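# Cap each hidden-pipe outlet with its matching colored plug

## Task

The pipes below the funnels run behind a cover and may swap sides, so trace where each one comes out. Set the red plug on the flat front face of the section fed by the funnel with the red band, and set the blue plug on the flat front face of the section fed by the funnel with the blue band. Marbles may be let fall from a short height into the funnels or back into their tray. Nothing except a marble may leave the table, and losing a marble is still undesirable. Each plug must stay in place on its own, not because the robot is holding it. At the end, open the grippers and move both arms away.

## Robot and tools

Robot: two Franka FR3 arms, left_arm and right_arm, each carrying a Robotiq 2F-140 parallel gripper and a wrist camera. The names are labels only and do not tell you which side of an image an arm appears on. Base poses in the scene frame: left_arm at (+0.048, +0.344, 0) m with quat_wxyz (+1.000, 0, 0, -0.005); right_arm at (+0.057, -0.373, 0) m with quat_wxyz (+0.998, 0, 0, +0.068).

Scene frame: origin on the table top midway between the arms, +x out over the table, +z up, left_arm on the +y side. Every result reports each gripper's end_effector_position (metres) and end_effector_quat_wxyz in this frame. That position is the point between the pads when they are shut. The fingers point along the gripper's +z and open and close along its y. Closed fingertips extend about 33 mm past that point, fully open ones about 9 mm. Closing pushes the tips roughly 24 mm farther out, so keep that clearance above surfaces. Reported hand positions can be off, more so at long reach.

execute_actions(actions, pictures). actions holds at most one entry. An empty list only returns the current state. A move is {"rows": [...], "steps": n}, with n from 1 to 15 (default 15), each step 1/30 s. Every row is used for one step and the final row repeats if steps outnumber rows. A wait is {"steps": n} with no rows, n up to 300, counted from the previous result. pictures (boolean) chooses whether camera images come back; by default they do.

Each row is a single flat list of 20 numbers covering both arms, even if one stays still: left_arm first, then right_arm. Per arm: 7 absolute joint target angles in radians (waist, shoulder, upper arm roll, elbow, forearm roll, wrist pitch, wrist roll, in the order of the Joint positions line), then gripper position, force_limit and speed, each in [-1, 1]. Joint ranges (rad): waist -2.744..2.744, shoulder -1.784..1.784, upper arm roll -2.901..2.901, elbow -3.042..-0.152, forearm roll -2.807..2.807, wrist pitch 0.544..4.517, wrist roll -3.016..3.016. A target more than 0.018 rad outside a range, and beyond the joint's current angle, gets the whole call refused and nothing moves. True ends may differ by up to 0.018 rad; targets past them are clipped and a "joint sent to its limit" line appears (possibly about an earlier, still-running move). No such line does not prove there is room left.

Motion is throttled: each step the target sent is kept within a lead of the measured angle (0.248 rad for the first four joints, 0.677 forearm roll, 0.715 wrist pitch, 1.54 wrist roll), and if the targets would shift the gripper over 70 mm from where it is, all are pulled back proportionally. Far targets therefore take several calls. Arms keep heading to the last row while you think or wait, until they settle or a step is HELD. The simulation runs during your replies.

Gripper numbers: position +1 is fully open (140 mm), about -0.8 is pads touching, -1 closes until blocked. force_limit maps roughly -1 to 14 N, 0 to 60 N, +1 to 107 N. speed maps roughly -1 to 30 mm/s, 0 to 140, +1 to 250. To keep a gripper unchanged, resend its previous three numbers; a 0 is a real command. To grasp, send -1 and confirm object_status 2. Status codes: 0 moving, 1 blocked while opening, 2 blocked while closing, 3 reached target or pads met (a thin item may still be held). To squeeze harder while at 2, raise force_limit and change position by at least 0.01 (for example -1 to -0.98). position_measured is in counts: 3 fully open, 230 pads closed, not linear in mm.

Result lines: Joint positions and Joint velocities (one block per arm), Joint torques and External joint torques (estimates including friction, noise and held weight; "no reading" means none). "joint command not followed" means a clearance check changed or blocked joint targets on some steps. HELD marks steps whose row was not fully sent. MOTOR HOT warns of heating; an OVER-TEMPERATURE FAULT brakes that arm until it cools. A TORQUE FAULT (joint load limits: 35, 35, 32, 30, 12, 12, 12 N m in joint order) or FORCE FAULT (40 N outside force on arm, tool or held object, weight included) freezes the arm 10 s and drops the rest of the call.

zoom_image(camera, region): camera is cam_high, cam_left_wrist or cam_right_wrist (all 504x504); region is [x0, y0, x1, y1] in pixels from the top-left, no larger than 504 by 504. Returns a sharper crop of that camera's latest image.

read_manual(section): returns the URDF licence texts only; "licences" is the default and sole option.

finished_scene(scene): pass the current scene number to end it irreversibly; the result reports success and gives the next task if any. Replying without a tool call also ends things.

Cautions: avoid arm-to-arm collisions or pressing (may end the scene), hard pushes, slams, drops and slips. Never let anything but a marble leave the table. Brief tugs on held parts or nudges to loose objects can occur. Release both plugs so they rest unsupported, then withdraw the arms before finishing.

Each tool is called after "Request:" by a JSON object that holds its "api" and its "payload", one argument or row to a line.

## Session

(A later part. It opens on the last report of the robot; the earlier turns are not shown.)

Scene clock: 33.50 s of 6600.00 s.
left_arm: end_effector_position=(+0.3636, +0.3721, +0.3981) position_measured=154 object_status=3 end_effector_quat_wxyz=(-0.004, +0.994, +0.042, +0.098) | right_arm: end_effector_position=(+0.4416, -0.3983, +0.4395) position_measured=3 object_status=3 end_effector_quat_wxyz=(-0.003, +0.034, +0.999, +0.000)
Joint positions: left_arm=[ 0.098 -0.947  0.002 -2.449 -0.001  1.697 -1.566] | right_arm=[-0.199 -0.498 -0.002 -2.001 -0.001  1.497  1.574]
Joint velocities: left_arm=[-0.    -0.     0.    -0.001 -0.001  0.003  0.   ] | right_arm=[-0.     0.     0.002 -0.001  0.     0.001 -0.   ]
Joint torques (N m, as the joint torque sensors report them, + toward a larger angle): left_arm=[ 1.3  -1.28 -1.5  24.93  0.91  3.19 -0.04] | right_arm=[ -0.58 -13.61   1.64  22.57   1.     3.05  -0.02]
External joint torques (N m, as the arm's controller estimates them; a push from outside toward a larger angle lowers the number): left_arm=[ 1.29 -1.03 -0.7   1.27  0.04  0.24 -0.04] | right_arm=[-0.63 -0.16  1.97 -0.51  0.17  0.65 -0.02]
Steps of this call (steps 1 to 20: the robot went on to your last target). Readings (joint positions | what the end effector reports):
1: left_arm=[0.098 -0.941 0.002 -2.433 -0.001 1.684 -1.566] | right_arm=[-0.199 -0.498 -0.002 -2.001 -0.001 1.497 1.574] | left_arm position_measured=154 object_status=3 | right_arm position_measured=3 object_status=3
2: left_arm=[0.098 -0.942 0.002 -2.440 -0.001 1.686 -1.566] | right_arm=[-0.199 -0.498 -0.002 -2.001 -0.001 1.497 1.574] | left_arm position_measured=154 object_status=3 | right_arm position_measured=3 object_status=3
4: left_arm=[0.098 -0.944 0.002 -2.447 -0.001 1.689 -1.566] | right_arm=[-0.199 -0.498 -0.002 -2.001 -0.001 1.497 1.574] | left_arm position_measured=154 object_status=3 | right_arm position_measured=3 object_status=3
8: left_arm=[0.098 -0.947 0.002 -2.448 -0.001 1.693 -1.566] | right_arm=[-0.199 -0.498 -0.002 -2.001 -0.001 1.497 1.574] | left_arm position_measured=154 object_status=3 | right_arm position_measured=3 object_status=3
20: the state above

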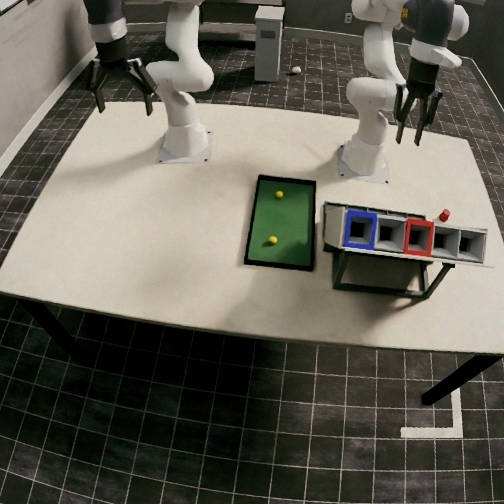

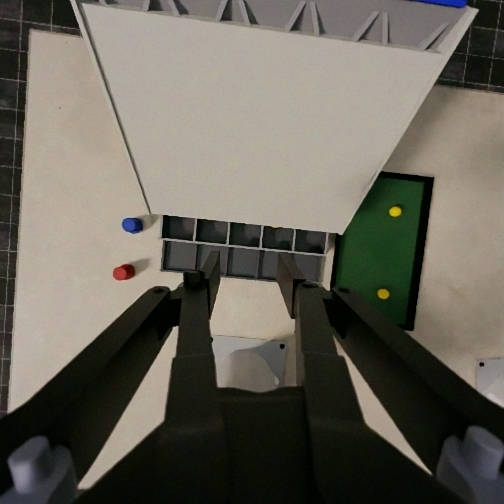

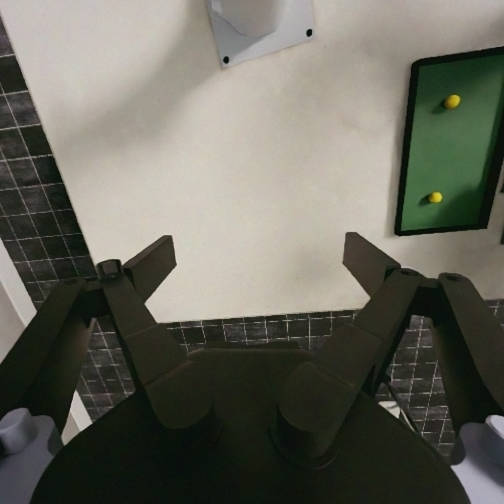

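Request:
{"api": "execute_actions", "payload": {
  "actions": []
}}

Scene clock: 34.73 s of 6600.00 s.
left_arm: end_effector_position=(+0.3637, +0.3721, +0.3981) position_measured=154 object_status=3 end_effector_quat_wxyz=(-0.004, +0.994, +0.042, +0.098) | right_arm: end_effector_position=(+0.4416, -0.3983, +0.4395) position_measured=3 object_status=3 end_effector_quat_wxyz=(-0.003, +0.034, +0.999, +0.000)
Joint positions: left_arm=[ 0.098 -0.948  0.002 -2.449 -0.001  1.697 -1.566] | right_arm=[-0.199 -0.498 -0.002 -2.001 -0.001  1.497  1.574]
Joint velocities: left_arm=[-0.     0.001  0.     0.001  0.    -0.001  0.   ] | right_arm=[ 0.     0.    -0.    -0.    -0.001 -0.001  0.   ]
Joint torques (N m, as the joint torque sensors report them, + toward a larger angle): left_arm=[ 1.86 -0.7  -1.78 25.09  0.98  3.39 -0.11] | right_arm=[ -0.92 -13.49   2.33  22.23   1.03   3.1   -0.01]
External joint torques (N m, as the arm's controller estimates them; a push from outside toward a larger angle lowers the number): left_arm=[ 1.87 -0.5  -0.94  1.43  0.11  0.44 -0.11] | right_arm=[-0.92 -0.04  2.75 -0.85  0.21  0.69 -0.01]
Steps of this call (steps 1 to 15: the robot went on to your last target; steps 16 to 37: nothing new was sent). Readings (joint positions | what the end effector reports):
1: left_arm=[0.098 -0.947 0.002 -2.449 -0.001 1.697 -1.566] | right_arm=[-0.199 -0.498 -0.002 -2.001 -0.001 1.497 1.574] | left_arm position_measured=154 object_status=3 | right_arm position_measured=3 object_status=3
2: left_arm=[0.098 -0.947 0.002 -2.449 -0.001 1.697 -1.566] | right_arm=[-0.199 -0.498 -0.002 -2.001 -0.001 1.497 1.574] | left_arm position_measured=154 object_status=3 | right_arm position_measured=3 object_status=3
4: left_arm=[0.098 -0.947 0.002 -2.449 -0.001 1.697 -1.566] | right_arm=[-0.199 -0.498 -0.002 -2.001 -0.001 1.497 1.574] | left_arm position_measured=154 object_status=3 | right_arm position_measured=3 object_status=3
8: left_arm=[0.098 -0.947 0.002 -2.449 -0.001 1.697 -1.566] | right_arm=[-0.199 -0.498 -0.002 -2.001 -0.001 1.497 1.574] | left_arm position_measured=154 object_status=3 | right_arm position_measured=3 object_status=3
37: the state above
All arms were judged still, so your last target was given up. Only a new action makes them travel on or press farther. Fingers that are still opening or closing keep moving.

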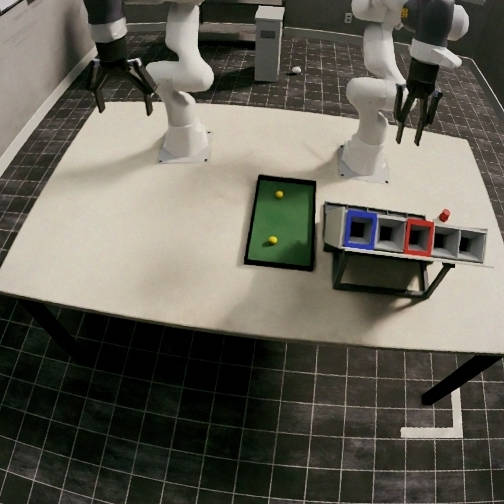

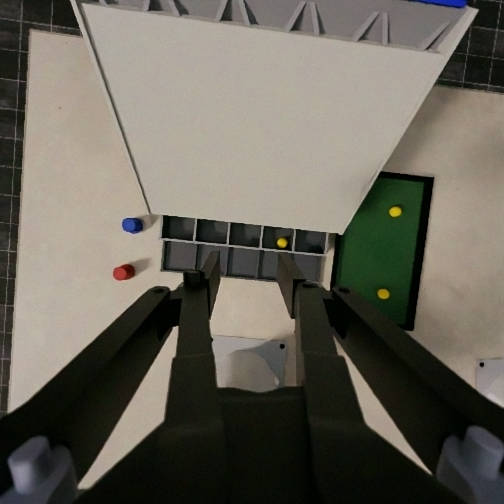

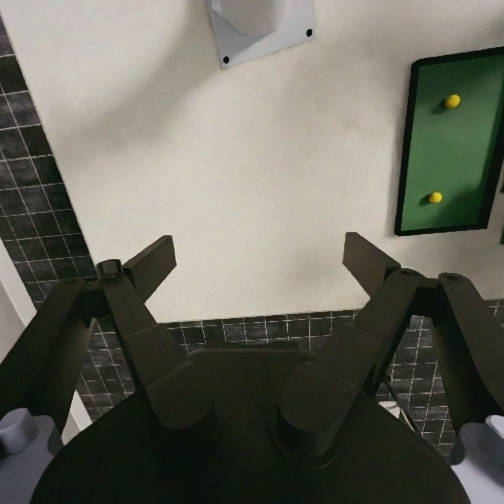

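Request:
{"api": "execute_actions", "payload": {
  "actions": [
    {"rows":[[-0.612,-0.6,0,-2.4,0,1.9,-1.57,-0.2,-0.8,0,-0.2,-0.5,0,-2.0,0,1.5,1.57,1,0,0]],"steps":15}
  ],
  "pictures": false
}}

Request:
{"api": "execute_actions", "payload": {
  "actions": [
    {"rows":[[-0.612,0.158,0,-2.14,0,2.298,-1.57,-0.2,-0.8,0,-0.2,-0.5,0,-2.0,0,1.5,1.57,1,0,0]],"steps":15}
  ],
  "pictures": false
}}

Request:
{"api": "execute_actions", "payload": {
  "actions": [
    {"steps":25}
  ]
}}

Scene clock: 39.37 s of 6600.00 s.
left_arm: end_effector_position=(+0.3725, +0.1249, +0.3213) position_measured=154 object_status=3 end_effector_quat_wxyz=(+0.008, +0.955, -0.295, +0.035) | right_arm: end_effector_position=(+0.4417, -0.3983, +0.4395) position_measured=3 object_status=3 end_effector_quat_wxyz=(-0.003, +0.034, +0.999, +0.000)
Joint positions: left_arm=[-0.579 -0.603 -0.007 -2.404  0.001  1.872 -1.566] | right_arm=[-0.199 -0.498 -0.002 -2.001 -0.001  1.497  1.574]
Joint velocities: left_arm=[-0.506  0.05  -0.058  0.023  0.001  0.151  0.001] | right_arm=[ 0.     0.    -0.001  0.001 -0.     0.    -0.001]
Joint torques (N m, as the joint torque sensors report them, + toward a larger angle): left_arm=[  4.73 -11.24   5.47  28.04   0.43   3.22   0.03] | right_arm=[ -0.34 -13.84   2.08  23.11   0.99   3.    -0.03]
External joint torques (N m, as the arm's controller estimates them; a push from outside toward a larger angle lowers the number): left_arm=[-2.25  2.48 -1.75  2.88 -1.03  0.57  0.06] | right_arm=[-0.33 -0.39  2.53  0.01  0.17  0.59 -0.03]
Steps of this call (steps 1 to 90: nothing new was sent; then 1.13 s passed at rest; steps 91 to 105: all 15 steps of this action). Readings (joint positions | what the end effector reports):
91: left_arm=[0.064 -0.925 0.008 -2.437 0.001 1.714 -1.566] | right_arm=[-0.199 -0.498 -0.002 -2.001 -0.001 1.497 1.574] | left_arm position_measured=154 object_status=3 | right_arm position_measured=3 object_status=3
92: left_arm=[0.020 -0.886 0.010 -2.424 0.001 1.735 -1.566] | right_arm=[-0.199 -0.498 -0.002 -2.001 -0.001 1.497 1.574] | left_arm position_measured=154 object_status=3 | right_arm position_measured=3 object_status=3
94: left_arm=[-0.069 -0.801 0.010 -2.412 0.001 1.768 -1.566] | right_arm=[-0.199 -0.498 -0.002 -2.001 -0.001 1.497 1.574] | left_arm position_measured=154 object_status=3 | right_arm position_measured=3 object_status=3
98: left_arm=[-0.266 -0.670 0.010 -2.409 0.001 1.817 -1.566] | right_arm=[-0.199 -0.498 -0.002 -2.001 -0.001 1.497 1.574] | left_arm position_measured=154 object_status=3 | right_arm position_measured=3 object_status=3
105: the state above

Scene clock: 39.87 s of 6600.00 s.
left_arm: end_effector_position=(+0.5024, +0.0191, +0.2073) position_measured=154 object_status=3 end_effector_quat_wxyz=(+0.012, +0.951, -0.308, +0.038) | right_arm: end_effector_position=(+0.4417, -0.3983, +0.4395) position_measured=3 object_status=3 end_effector_quat_wxyz=(-0.003, +0.034, +0.999, +0.000)
Joint positions: left_arm=[-0.607 -0.02  -0.004 -2.146  0.001  2.206 -1.566] | right_arm=[-0.199 -0.498 -0.002 -2.001 -0.001  1.497  1.574]
Joint velocities: left_arm=[-0.009  1.327  0.004  0.036  0.001  0.33  -0.   ] | right_arm=[-0.003  0.001 -0.001 -0.    -0.001  0.    -0.   ]
Joint torques (N m, as the joint torque sensors report them, + toward a larger angle): left_arm=[ -0.9  -38.89   0.84  25.66   0.56   2.79   0.01] | right_arm=[ -0.69 -14.     1.89  23.19   1.     3.04  -0.04]
External joint torques (N m, as the arm's controller estimates them; a push from outside toward a larger angle lowers the number): left_arm=[-1.    1.04  0.75  2.32 -0.14  0.54  0.01] | right_arm=[-0.6  -0.54  2.41  0.07  0.19  0.63 -0.04]
Steps of this call (steps 1 to 15: all 15 steps of this action). Readings (joint positions | what the end effector reports):
1: left_arm=[-0.586 -0.587 -0.010 -2.386 0.001 1.890 -1.566] | right_arm=[-0.199 -0.498 -0.002 -2.001 -0.001 1.497 1.574] | left_arm position_measured=154 object_status=3 | right_arm position_measured=3 object_status=3
2: left_arm=[-0.589 -0.562 -0.010 -2.360 0.001 1.914 -1.566] | right_arm=[-0.199 -0.498 -0.002 -2.001 -0.001 1.497 1.574] | left_arm position_measured=154 object_status=3 | right_arm position_measured=3 object_status=3
4: left_arm=[-0.593 -0.506 -0.009 -2.307 0.001 1.964 -1.566] | right_arm=[-0.199 -0.498 -0.002 -2.001 -0.001 1.497 1.574] | left_arm position_measured=154 object_status=3 | right_arm position_measured=3 object_status=3
8: left_arm=[-0.601 -0.353 -0.006 -2.206 0.001 2.078 -1.566] | right_arm=[-0.199 -0.498 -0.002 -2.001 -0.001 1.497 1.574] | left_arm position_measured=154 object_status=3 | right_arm position_measured=3 object_status=3
15: the state above

Scene clock: 40.70 s of 6600.00 s.
left_arm: end_effector_position=(+0.5022, +0.0187, +0.1183) position_measured=154 object_status=3 end_effector_quat_wxyz=(-0.001, +0.951, -0.308, -0.003) | right_arm: end_effector_position=(+0.4417, -0.3983, +0.4395) position_measured=3 object_status=3 end_effector_quat_wxyz=(-0.003, +0.034, +0.999, +0.000)
Joint positions: left_arm=[-0.61   0.16  -0.002 -2.141  0.001  2.295 -1.566] | right_arm=[-0.199 -0.498 -0.002 -2.001 -0.001  1.497  1.574]
Joint velocities: left_arm=[-0.001 -0.001  0.     0.     0.001  0.005 -0.001] | right_arm=[-0.001 -0.001 -0.    -0.001  0.    -0.     0.001]
Joint torques (N m, as the joint torque sensors report them, + toward a larger angle): left_arm=[ -1.4  -36.88   0.98  24.78   0.38   2.97  -0.06] | right_arm=[ -0.85 -13.54   2.26  22.13   0.92   2.94   0.01]
External joint torques (N m, as the arm's controller estimates them; a push from outside toward a larger angle lowers the number): left_arm=[-1.27 -1.48  0.96  2.57 -0.28  0.46 -0.06] | right_arm=[-0.83 -0.02  2.7  -1.    0.1   0.54  0.01]
Steps of this call (steps 1 to 25: the robot went on to your last target). Readings (joint positions | what the end effector reports):
1: left_arm=[-0.608 0.026 -0.003 -2.144 0.001 2.219 -1.566] | right_arm=[-0.199 -0.498 -0.002 -2.001 -0.001 1.497 1.574] | left_arm position_measured=154 object_status=3 | right_arm position_measured=3 object_status=3
2: left_arm=[-0.608 0.070 -0.003 -2.143 0.001 2.233 -1.566] | right_arm=[-0.199 -0.498 -0.002 -2.001 -0.001 1.497 1.574] | left_arm position_measured=154 object_status=3 | right_arm position_measured=3 object_status=3
4: left_arm=[-0.609 0.134 -0.002 -2.148 0.001 2.251 -1.566] | right_arm=[-0.199 -0.498 -0.002 -2.001 -0.001 1.497 1.574] | left_arm position_measured=154 object_status=3 | right_arm position_measured=3 object_status=3
8: left_arm=[-0.610 0.165 -0.002 -2.150 0.001 2.272 -1.566] | right_arm=[-0.199 -0.498 -0.002 -2.001 -0.001 1.497 1.574] | left_arm position_measured=154 object_status=3 | right_arm position_measured=3 object_status=3
25: the state above

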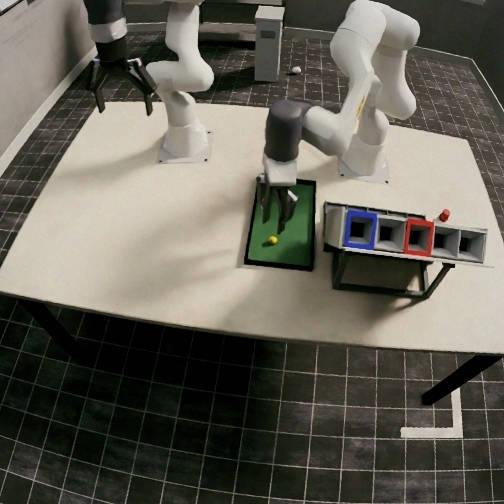

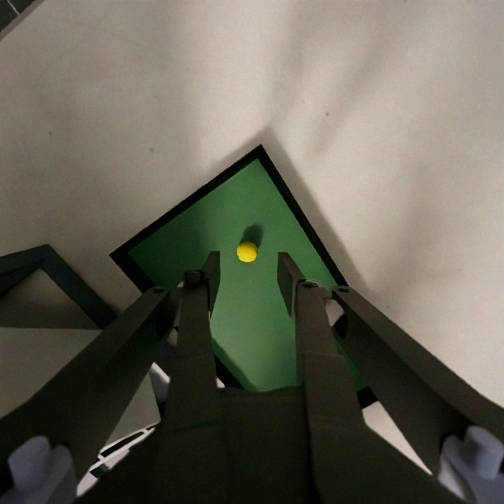

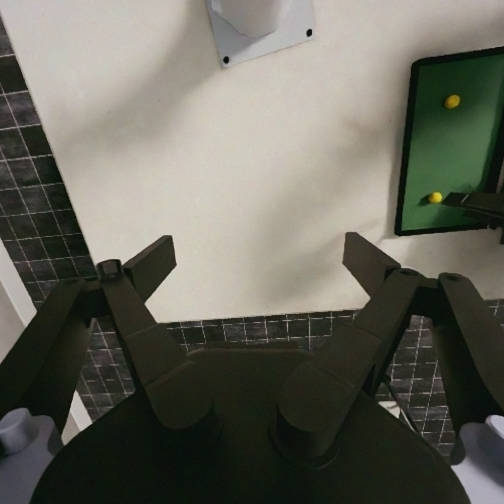

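Request:
{"api": "execute_actions", "payload": {
  "actions": [
    {"rows":[[-0.612,0.17,0,-2.148,0,2.37,-1.57,-0.2,-0.8,0,-0.2,-0.5,0,-2.0,0,1.5,1.57,1,0,0],[-0.612,0.18,0,-2.155,0,2.39,-1.57,-0.2,-0.8,0,-0.2,-0.5,0,-2.0,0,1.5,1.57,1,0,0],[-0.612,0.19,0,-2.16,0,2.41,-1.57,-0.2,-0.8,0,-0.2,-0.5,0,-2.0,0,1.5,1.57,1,0,0],[-0.612,0.205,0,-2.166,0,2.43,-1.57,-0.2,-0.8,0,-0.2,-0.5,0,-2.0,0,1.5,1.57,1,0,0],[-0.612,0.22,0,-2.172,0,2.45,-1.57,-0.2,-0.8,0,-0.2,-0.5,0,-2.0,0,1.5,1.57,1,0,0],[-0.612,0.235,0,-2.179,0,2.472,-1.57,-0.2,-0.8,0,-0.2,-0.5,0,-2.0,0,1.5,1.57,1,0,0],[-0.612,0.25,0,-2.185,0,2.472,-1.57,-0.2,-0.8,0,-0.2,-0.5,0,-2.0,0,1.5,1.57,1,0,0],[-0.612,0.262,0,-2.191,0,2.472,-1.57,-0.2,-0.8,0,-0.2,-0.5,0,-2.0,0,1.5,1.57,1,0,0],[-0.612,0.273,0,-2.197,0,2.472,-1.57,-0.2,-0.8,0,-0.2,-0.5,0,-2.0,0,1.5,1.57,1,0,0]],"steps":15}
  ],
  "pictures": false
}}

Request:
{"api": "execute_actions", "payload": {
  "actions": [
    {"steps":10}
  ],
  "pictures": false
}}

Request:
{"api": "execute_actions", "payload": {
  "actions": [
    {"rows":[[-0.612,0.273,0,-2.197,0,2.472,-1.57,-1,-0.8,-0.3,-0.2,-0.5,0,-2.0,0,1.5,1.57,1,0,0]],"steps":15}
  ],
  "pictures": false
}}

Request:
{"api": "execute_actions", "payload": {
  "actions": [
    {"rows":[[-0.63,-0.2,0,-2.3,0,2.05,-1.57,-1,-0.8,-0.3,-0.2,-0.5,0,-2.0,0,1.5,1.57,1,0,0]],"steps":14}
  ],
  "pictures": false
}}

Request:
{"api": "execute_actions", "payload": {
  "actions": [
    {"rows":[[-0.5,-0.5,0,-2.0,0,1.5,-1.57,-1,-0.8,-0.3,-0.2,-0.5,0,-2.0,0,1.5,1.57,1,0,0]],"steps":15}
  ],
  "pictures": false
}}

Request:
{"api": "execute_actions", "payload": {
  "actions": [
    {"rows":[[0.067,0.14,0,-1.31,0,1.52,-1.57,-1,-0.8,-0.3,-0.2,-0.5,0,-2.0,0,1.5,1.57,1,0,0]],"steps":15}
  ],
  "pictures": false
}}

Request:
{"api": "execute_actions", "payload": {
  "actions": [
    {"steps":8}
  ],
  "pictures": false
}}

Request:
{"api": "execute_actions", "payload": {
  "actions": [
    {"rows":[[0.067,0.24,0,-1.33,0,1.57,-1.57,-1,-0.8,-0.3,-0.2,-0.5,0,-2.0,0,1.5,1.57,1,0,0]],"steps":15}
  ]
}}

Scene clock: 53.53 s of 6600.00 s.
left_arm: end_effector_position=(+0.4941, +0.0245, +0.0438) position_measured=154 object_status=3 end_effector_quat_wxyz=(-0.003, +0.951, -0.308, -0.010) | right_arm: end_effector_position=(+0.4417, -0.3983, +0.4395) position_measured=3 object_status=3 end_effector_quat_wxyz=(-0.003, +0.034, +0.999, +0.000)
Joint positions: left_arm=[-0.61   0.275 -0.002 -2.199  0.001  2.454 -1.566] | right_arm=[-0.199 -0.498 -0.002 -2.001 -0.001  1.497  1.574]
Joint velocities: left_arm=[-0.    -0.    -0.001  0.007  0.002  0.094 -0.   ] | right_arm=[ 0.    -0.    -0.    -0.001 -0.001  0.     0.001]
Joint torques (N m, as the joint torque sensors report them, + toward a larger angle): left_arm=[ -0.73 -38.2    0.9   22.63   0.14   2.81  -0.03] | right_arm=[ -1.17 -14.46   1.21  23.     0.91   2.97  -0.03]
External joint torques (N m, as the arm's controller estimates them; a push from outside toward a larger angle lowers the number): left_arm=[-0.74  0.15  0.63  1.73 -0.42  0.32 -0.03] | right_arm=[-1.21 -1.    1.58 -0.09  0.09  0.57 -0.03]
Steps of this call (steps 1 to 15: the robot went on to your last target; steps 16 to 90: nothing new was sent; then 9.33 s passed at rest; steps 91 to 105: all 15 steps of this action). Readings (joint positions | what the end effector reports):
91: left_arm=[-0.610 0.161 -0.002 -2.142 0.001 2.307 -1.566] | right_arm=[-0.199 -0.498 -0.002 -2.001 -0.001 1.497 1.574] | left_arm position_measured=154 object_status=3 | right_arm position_measured=3 object_status=3
92: left_arm=[-0.610 0.163 -0.002 -2.144 0.001 2.322 -1.566] | right_arm=[-0.199 -0.498 -0.002 -2.001 -0.001 1.497 1.574] | left_arm position_measured=154 object_status=3 | right_arm position_measured=3 object_status=3
94: left_arm=[-0.610 0.176 -0.002 -2.151 0.001 2.354 -1.566] | right_arm=[-0.199 -0.498 -0.002 -2.001 -0.001 1.497 1.574] | left_arm position_measured=154 object_status=3 | right_arm position_measured=3 object_status=3
98: left_arm=[-0.610 0.227 -0.002 -2.173 0.001 2.417 -1.566] | right_arm=[-0.199 -0.498 -0.002 -2.001 -0.001 1.497 1.574] | left_arm position_measured=154 object_status=3 | right_arm position_measured=3 object_status=3
105: the state above

Scene clock: 53.87 s of 6600.00 s.
left_arm: end_effector_position=(+0.4980, +0.0216, +0.0453) position_measured=154 object_status=3 end_effector_quat_wxyz=(-0.001, +0.951, -0.308, -0.003) | right_arm: end_effector_position=(+0.4417, -0.3983, +0.4395) position_measured=3 object_status=3 end_effector_quat_wxyz=(-0.003, +0.034, +0.999, +0.000)
Joint positions: left_arm=[-0.61   0.275 -0.001 -2.198  0.001  2.467 -1.566] | right_arm=[-0.199 -0.498 -0.002 -2.001 -0.001  1.497  1.574]
Joint velocities: left_arm=[ 0.002 -0.001  0.001  0.     0.001  0.012  0.001] | right_arm=[ 0.    -0.001 -0.001  0.002 -0.001 -0.     0.001]
Joint torques (N m, as the joint torque sensors report them, + toward a larger angle): left_arm=[ -0.85 -38.98   1.26  22.64   0.22   2.95  -0.07] | right_arm=[ -0.64 -14.23   1.62  23.52   0.93   3.1   -0.01]
External joint torques (N m, as the arm's controller estimates them; a push from outside toward a larger angle lowers the number): left_arm=[-0.96 -1.95  0.89  2.46 -0.32  0.46 -0.07] | right_arm=[-0.65 -0.68  2.03  0.37  0.11  0.69 -0.01]
Steps of this call (steps 1 to 10: the robot went on to your last target). Readings (joint positions | what the end effector reports):
1: left_arm=[-0.610 0.275 -0.002 -2.199 0.001 2.456 -1.566] | right_arm=[-0.199 -0.498 -0.002 -2.001 -0.001 1.497 1.574] | left_arm position_measured=154 object_status=3 | right_arm position_measured=3 object_status=3
2: left_arm=[-0.610 0.275 -0.002 -2.199 0.001 2.459 -1.566] | right_arm=[-0.199 -0.498 -0.002 -2.001 -0.001 1.497 1.574] | left_arm position_measured=154 object_status=3 | right_arm position_measured=3 object_status=3
4: left_arm=[-0.610 0.275 -0.002 -2.198 0.001 2.462 -1.566] | right_arm=[-0.199 -0.498 -0.002 -2.001 -0.001 1.497 1.574] | left_arm position_measured=154 object_status=3 | right_arm position_measured=3 object_status=3
8: left_arm=[-0.610 0.275 -0.001 -2.198 0.001 2.466 -1.566] | right_arm=[-0.199 -0.498 -0.002 -2.001 -0.001 1.497 1.574] | left_arm position_measured=154 object_status=3 | right_arm position_measured=3 object_status=3
10: the state above

Scene clock: 54.37 s of 6600.00 s.
left_arm: end_effector_position=(+0.4985, +0.0213, +0.0455) position_measured=197 object_status=2 end_effector_quat_wxyz=(-0.001, +0.951, -0.308, -0.002) | right_arm: end_effector_position=(+0.4417, -0.3983, +0.4395) position_measured=3 object_status=3 end_effector_quat_wxyz=(-0.003, +0.034, +0.999, +0.000)
Joint positions: left_arm=[-0.61   0.275 -0.001 -2.198  0.001  2.469 -1.566] | right_arm=[-0.199 -0.498 -0.002 -2.001 -0.001  1.497  1.574]
Joint velocities: left_arm=[ 0.    -0.002  0.001 -0.001  0.    -0.001  0.   ] | right_arm=[ 0.002  0.     0.001  0.     0.002  0.001 -0.001]
Joint torques (N m, as the joint torque sensors report them, + toward a larger angle): left_arm=[ -1.93 -38.94   0.5   22.48   0.19   2.89  -0.04] | right_arm=[ -0.49 -13.96   2.15  23.46   1.09   2.99  -0.06]
External joint torques (N m, as the arm's controller estimates them; a push from outside toward a larger angle lowers the number): left_arm=[-1.99 -1.7   0.19  2.18 -0.35  0.36 -0.04] | right_arm=[-0.59 -0.47  2.44  0.33  0.25  0.58 -0.06]
Steps of this call (steps 1 to 15: all 15 steps of this action). Readings (joint positions | what the end effector reports):
1: left_arm=[-0.610 0.275 -0.001 -2.198 0.001 2.468 -1.566] | right_arm=[-0.199 -0.498 -0.002 -2.001 -0.001 1.497 1.574] | left_arm position_measured=154 object_status=0 | right_arm position_measured=3 object_status=3
2: left_arm=[-0.610 0.275 -0.001 -2.198 0.001 2.468 -1.566] | right_arm=[-0.199 -0.498 -0.002 -2.001 -0.001 1.497 1.574] | left_arm position_measured=159 object_status=0 | right_arm position_measured=3 object_status=3
4: left_arm=[-0.610 0.275 -0.001 -2.198 0.001 2.468 -1.566] | right_arm=[-0.199 -0.498 -0.002 -2.001 -0.001 1.497 1.574] | left_arm position_measured=171 object_status=0 | right_arm position_measured=3 object_status=3
8: left_arm=[-0.610 0.275 -0.001 -2.198 0.001 2.469 -1.566] | right_arm=[-0.199 -0.498 -0.002 -2.001 -0.001 1.497 1.574] | left_arm position_measured=194 object_status=0 | right_arm position_measured=3 object_status=3
15: the state above

Scene clock: 54.83 s of 6600.00 s.
left_arm: end_effector_position=(+0.4384, +0.0545, +0.2259) position_measured=197 object_status=2 end_effector_quat_wxyz=(+0.003, +0.949, -0.316, +0.010) | right_arm: end_effector_position=(+0.4417, -0.3983, +0.4395) position_measured=3 object_status=3 end_effector_quat_wxyz=(-0.003, +0.034, +0.999, +0.000)
Joint positions: left_arm=[-0.628 -0.204 -0.001 -2.288  0.001  2.105 -1.566] | right_arm=[-0.199 -0.498 -0.002 -2.001 -0.001  1.498  1.574]
Joint velocities: left_arm=[-0.002 -0.035  0.001 -0.065  0.    -0.296  0.   ] | right_arm=[ 0.002  0.    -0.     0.    -0.001  0.001  0.001]
Joint torques (N m, as the joint torque sensors report them, + toward a larger angle): left_arm=[ -1.05 -19.89  -0.25  22.91   0.5    1.79  -0.09] | right_arm=[ -0.25 -14.11   2.71  22.72   0.93   2.95  -0.05]
External joint torques (N m, as the arm's controller estimates them; a push from outside toward a larger angle lowers the number): left_arm=[-1.14 -0.98 -0.17  2.09 -0.22 -0.41 -0.09] | right_arm=[-0.28 -0.56  3.09 -0.41  0.11  0.55 -0.05]
Steps of this call (steps 1 to 14: all 14 steps of this action). Readings (joint positions | what the end effector reports):
1: left_arm=[-0.611 0.255 -0.001 -2.213 0.001 2.437 -1.566] | right_arm=[-0.199 -0.498 -0.002 -2.001 -0.001 1.497 1.574] | left_arm position_measured=197 object_status=2 | right_arm position_measured=3 object_status=3
2: left_arm=[-0.613 0.221 -0.001 -2.234 0.001 2.398 -1.566] | right_arm=[-0.199 -0.498 -0.002 -2.001 -0.001 1.497 1.574] | left_arm position_measured=197 object_status=2 | right_arm position_measured=3 object_status=3
4: left_arm=[-0.618 0.136 -0.001 -2.263 0.001 2.325 -1.566] | right_arm=[-0.199 -0.498 -0.002 -2.001 -0.001 1.497 1.574] | left_arm position_measured=197 object_status=2 | right_arm position_measured=3 object_status=3
8: left_arm=[-0.624 -0.064 -0.001 -2.289 0.001 2.208 -1.566] | right_arm=[-0.199 -0.498 -0.002 -2.001 -0.001 1.497 1.574] | left_arm position_measured=197 object_status=2 | right_arm position_measured=3 object_status=3
14: the state above

Scene clock: 55.33 s of 6600.00 s.
left_arm: end_effector_position=(+0.4123, +0.1386, +0.4533) position_measured=197 object_status=2 end_effector_quat_wxyz=(+0.013, +0.965, -0.256, +0.052) | right_arm: end_effector_position=(+0.4417, -0.3983, +0.4395) position_measured=3 object_status=3 end_effector_quat_wxyz=(-0.003, +0.034, +0.999, +0.000)
Joint positions: left_arm=[-0.505 -0.503  0.001 -2.     0.001  1.605 -1.566] | right_arm=[-0.199 -0.498 -0.002 -2.001 -0.001  1.498  1.574]
Joint velocities: left_arm=[ 0.04  -0.135  0.001  0.107  0.002 -0.597 -0.001] | right_arm=[ 0.    -0.001  0.    -0.001  0.    -0.001 -0.001]
Joint torques (N m, as the joint torque sensors report them, + toward a larger angle): left_arm=[ 0.73 -4.83 -1.69 19.11  0.57  1.83 -0.01] | right_arm=[ -0.57 -13.79   2.39  22.47   1.04   3.05   0.04]
External joint torques (N m, as the arm's controller estimates them; a push from outside toward a larger angle lowers the number): left_arm=[ 1.48 -1.24  0.04  1.47 -0.07 -0.59 -0.02] | right_arm=[-0.57 -0.32  2.81 -0.6   0.22  0.65  0.04]
Steps of this call (steps 1 to 15: all 15 steps of this action). Readings (joint positions | what the end effector reports):
1: left_arm=[-0.619 -0.210 -0.005 -2.277 0.001 2.066 -1.566] | right_arm=[-0.199 -0.498 -0.002 -2.001 -0.001 1.498 1.574] | left_arm position_measured=197 object_status=2 | right_arm position_measured=3 object_status=3
2: left_arm=[-0.608 -0.228 -0.006 -2.256 0.001 2.029 -1.566] | right_arm=[-0.199 -0.498 -0.002 -2.001 -0.001 1.498 1.574] | left_arm position_measured=197 object_status=2 | right_arm position_measured=3 object_status=3
4: left_arm=[-0.586 -0.274 -0.005 -2.207 0.001 1.965 -1.566] | right_arm=[-0.199 -0.498 -0.002 -2.001 -0.001 1.498 1.574] | left_arm position_measured=197 object_status=2 | right_arm position_measured=3 object_status=3
8: left_arm=[-0.546 -0.379 -0.003 -2.107 0.001 1.834 -1.566] | right_arm=[-0.199 -0.498 -0.002 -2.001 -0.001 1.498 1.574] | left_arm position_measured=197 object_status=2 | right_arm position_measured=3 object_status=3
15: the state above

Scene clock: 55.83 s of 6600.00 s.
left_arm: end_effector_position=(+0.6393, +0.3453, +0.4601) position_measured=197 object_status=2 end_effector_quat_wxyz=(+0.001, +0.999, -0.001, +0.044) | right_arm: end_effector_position=(+0.4417, -0.3983, +0.4395) position_measured=3 object_status=3 end_effector_quat_wxyz=(-0.003, +0.034, +0.999, +0.000)
Joint positions: left_arm=[ 0.016  0.07  -0.003 -1.383 -0.002  1.541 -1.566] | right_arm=[-0.199 -0.498 -0.002 -2.001 -0.001  1.498  1.574]
Joint velocities: left_arm=[ 0.688  1.001  0.107  0.899 -0.    -0.057 -0.001] | right_arm=[ 0.    -0.     0.     0.001 -0.     0.    -0.   ]
Joint torques (N m, as the joint torque sensors report them, + toward a larger angle): left_arm=[ -2.6  -40.12  -3.45  24.58   1.09   1.08  -0.06] | right_arm=[ -0.85 -14.03   1.41  22.99   1.02   3.06   0.  ]
External joint torques (N m, as the arm's controller estimates them; a push from outside toward a larger angle lowers the number): left_arm=[ 2.27  1.7   1.01  2.56  0.52 -0.43 -0.06] | right_arm=[-0.85 -0.66  1.83 -0.06  0.2   0.66  0.  ]
Steps of this call (steps 1 to 15: all 15 steps of this action). Readings (joint positions | what the end effector reports):
1: left_arm=[-0.470 -0.478 -0.012 -1.959 -0.001 1.584 -1.566] | right_arm=[-0.199 -0.498 -0.002 -2.001 -0.001 1.498 1.574] | left_arm position_measured=197 object_status=2 | right_arm position_measured=3 object_status=3
2: left_arm=[-0.430 -0.440 -0.015 -1.910 -0.002 1.580 -1.566] | right_arm=[-0.199 -0.498 -0.002 -2.001 -0.001 1.498 1.574] | left_arm position_measured=197 object_status=2 | right_arm position_measured=3 object_status=3
4: left_arm=[-0.351 -0.361 -0.014 -1.825 -0.002 1.572 -1.566] | right_arm=[-0.199 -0.498 -0.002 -2.001 -0.001 1.498 1.574] | left_arm position_measured=197 object_status=2 | right_arm position_measured=3 object_status=3
8: left_arm=[-0.201 -0.209 -0.011 -1.670 -0.002 1.559 -1.566] | right_arm=[-0.199 -0.498 -0.002 -2.001 -0.001 1.498 1.574] | left_arm position_measured=197 object_status=2 | right_arm position_measured=3 object_status=3
15: the state above

Scene clock: 56.10 s of 6600.00 s.
left_arm: end_effector_position=(+0.6547, +0.3808, +0.4463) position_measured=197 object_status=2 end_effector_quat_wxyz=(-0.001, +0.999, +0.028, +0.033) | right_arm: end_effector_position=(+0.4417, -0.3983, +0.4395) position_measured=3 object_status=3 end_effector_quat_wxyz=(-0.002, +0.034, +0.999, +0.000)
Joint positions: left_arm=[ 0.067  0.143  0.004 -1.317 -0.001  1.526 -1.567] | right_arm=[-0.199 -0.498 -0.002 -2.001 -0.001  1.498  1.574]
Joint velocities: left_arm=[ 0.    -0.017 -0.039  0.077  0.001 -0.018  0.   ] | right_arm=[ 0.    -0.001 -0.001 -0.    -0.     0.001 -0.001]
Joint torques (N m, as the joint torque sensors report them, + toward a larger angle): left_arm=[ -0.45 -36.85  -0.87  25.64   1.02   2.2    0.  ] | right_arm=[ -0.97 -14.34   1.82  22.21   0.97   3.06  -0.05]
External joint torques (N m, as the arm's controller estimates them; a push from outside toward a larger angle lowers the number): left_arm=[-0.78 -1.7  -1.54  3.09  0.12 -0.4   0.  ] | right_arm=[-1.   -0.81  2.21 -0.89  0.15  0.66 -0.05]
Steps of this call (steps 1 to 8: the robot went on to your last target). Readings (joint positions | what the end effector reports):
1: left_arm=[0.036 0.098 0.001 -1.360 -0.002 1.539 -1.566] | right_arm=[-0.199 -0.498 -0.002 -2.001 -0.001 1.498 1.574] | left_arm position_measured=197 object_status=2 | right_arm position_measured=3 object_status=3
2: left_arm=[0.050 0.118 0.005 -1.346 -0.001 1.536 -1.567] | right_arm=[-0.199 -0.498 -0.002 -2.001 -0.001 1.498 1.574] | left_arm position_measured=197 object_status=2 | right_arm position_measured=3 object_status=3
4: left_arm=[0.064 0.138 0.008 -1.332 -0.001 1.531 -1.567] | right_arm=[-0.199 -0.498 -0.002 -2.001 -0.001 1.498 1.574] | left_arm position_measured=197 object_status=2 | right_arm position_measured=3 object_status=3
8: the state above

Scene clock: 56.60 s of 6600.00 s.
left_arm: end_effector_position=(+0.6719, +0.3803, +0.3815) position_measured=197 object_status=2 end_effector_quat_wxyz=(+0.001, +1.000, +0.027, -0.005) | right_arm: end_effector_position=(+0.4417, -0.3983, +0.4395) position_measured=3 object_status=3 end_effector_quat_wxyz=(-0.002, +0.034, +0.999, +0.000)
Joint positions: left_arm=[ 0.067  0.243  0.002 -1.332 -0.001  1.565 -1.567] | right_arm=[-0.199 -0.498 -0.002 -2.001 -0.001  1.498  1.574]
Joint velocities: left_arm=[-0.    -0.026 -0.     0.015 -0.     0.018 -0.002] | right_arm=[ 0.001 -0.    -0.     0.     0.     0.     0.001]
Joint torques (N m, as the joint torque sensors report them, + toward a larger angle): left_arm=[ -0.35 -40.9   -1.39  24.69   0.97   2.98  -0.02] | right_arm=[ -0.19 -14.28   2.27  23.03   1.06   2.96  -0.06]
External joint torques (N m, as the arm's controller estimates them; a push from outside toward a larger angle lowers the number): left_arm=[-0.37 -2.74 -1.65  1.75  0.1   0.56 -0.02] | right_arm=[-0.21 -0.8   2.66 -0.08  0.23  0.55 -0.06]
Steps of this call (steps 1 to 15: all 15 steps of this action). Readings (joint positions | what the end effector reports):
1: left_arm=[0.067 0.152 0.003 -1.311 -0.001 1.534 -1.567] | right_arm=[-0.199 -0.498 -0.002 -2.001 -0.001 1.498 1.574] | left_arm position_measured=197 object_status=2 | right_arm position_measured=3 object_status=3
2: left_arm=[0.067 0.168 0.003 -1.310 -0.001 1.542 -1.567] | right_arm=[-0.199 -0.498 -0.002 -2.001 -0.001 1.498 1.574] | left_arm position_measured=197 object_status=2 | right_arm position_measured=3 object_status=3
4: left_arm=[0.067 0.206 0.002 -1.319 -0.001 1.551 -1.567] | right_arm=[-0.199 -0.498 -0.002 -2.001 -0.001 1.498 1.574] | left_arm position_measured=197 object_status=2 | right_arm position_measured=3 object_status=3
8: left_arm=[0.067 0.248 0.002 -1.336 -0.001 1.558 -1.567] | right_arm=[-0.199 -0.498 -0.002 -2.001 -0.001 1.498 1.574] | left_arm position_measured=197 object_status=2 | right_arm position_measured=3 object_status=3
15: the state above

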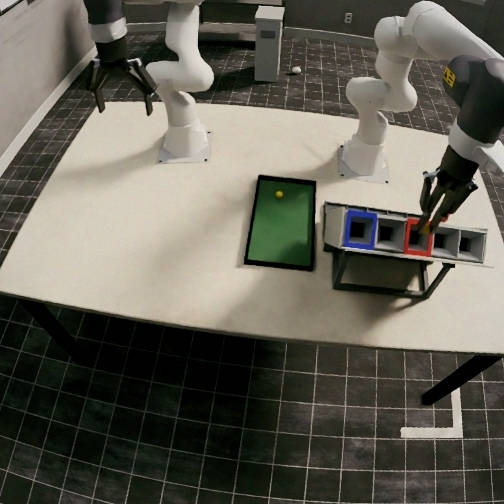

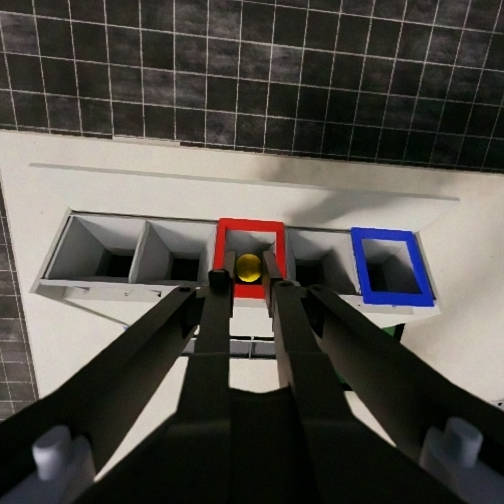

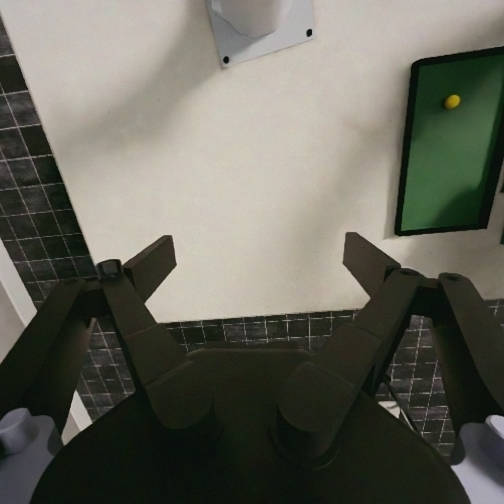

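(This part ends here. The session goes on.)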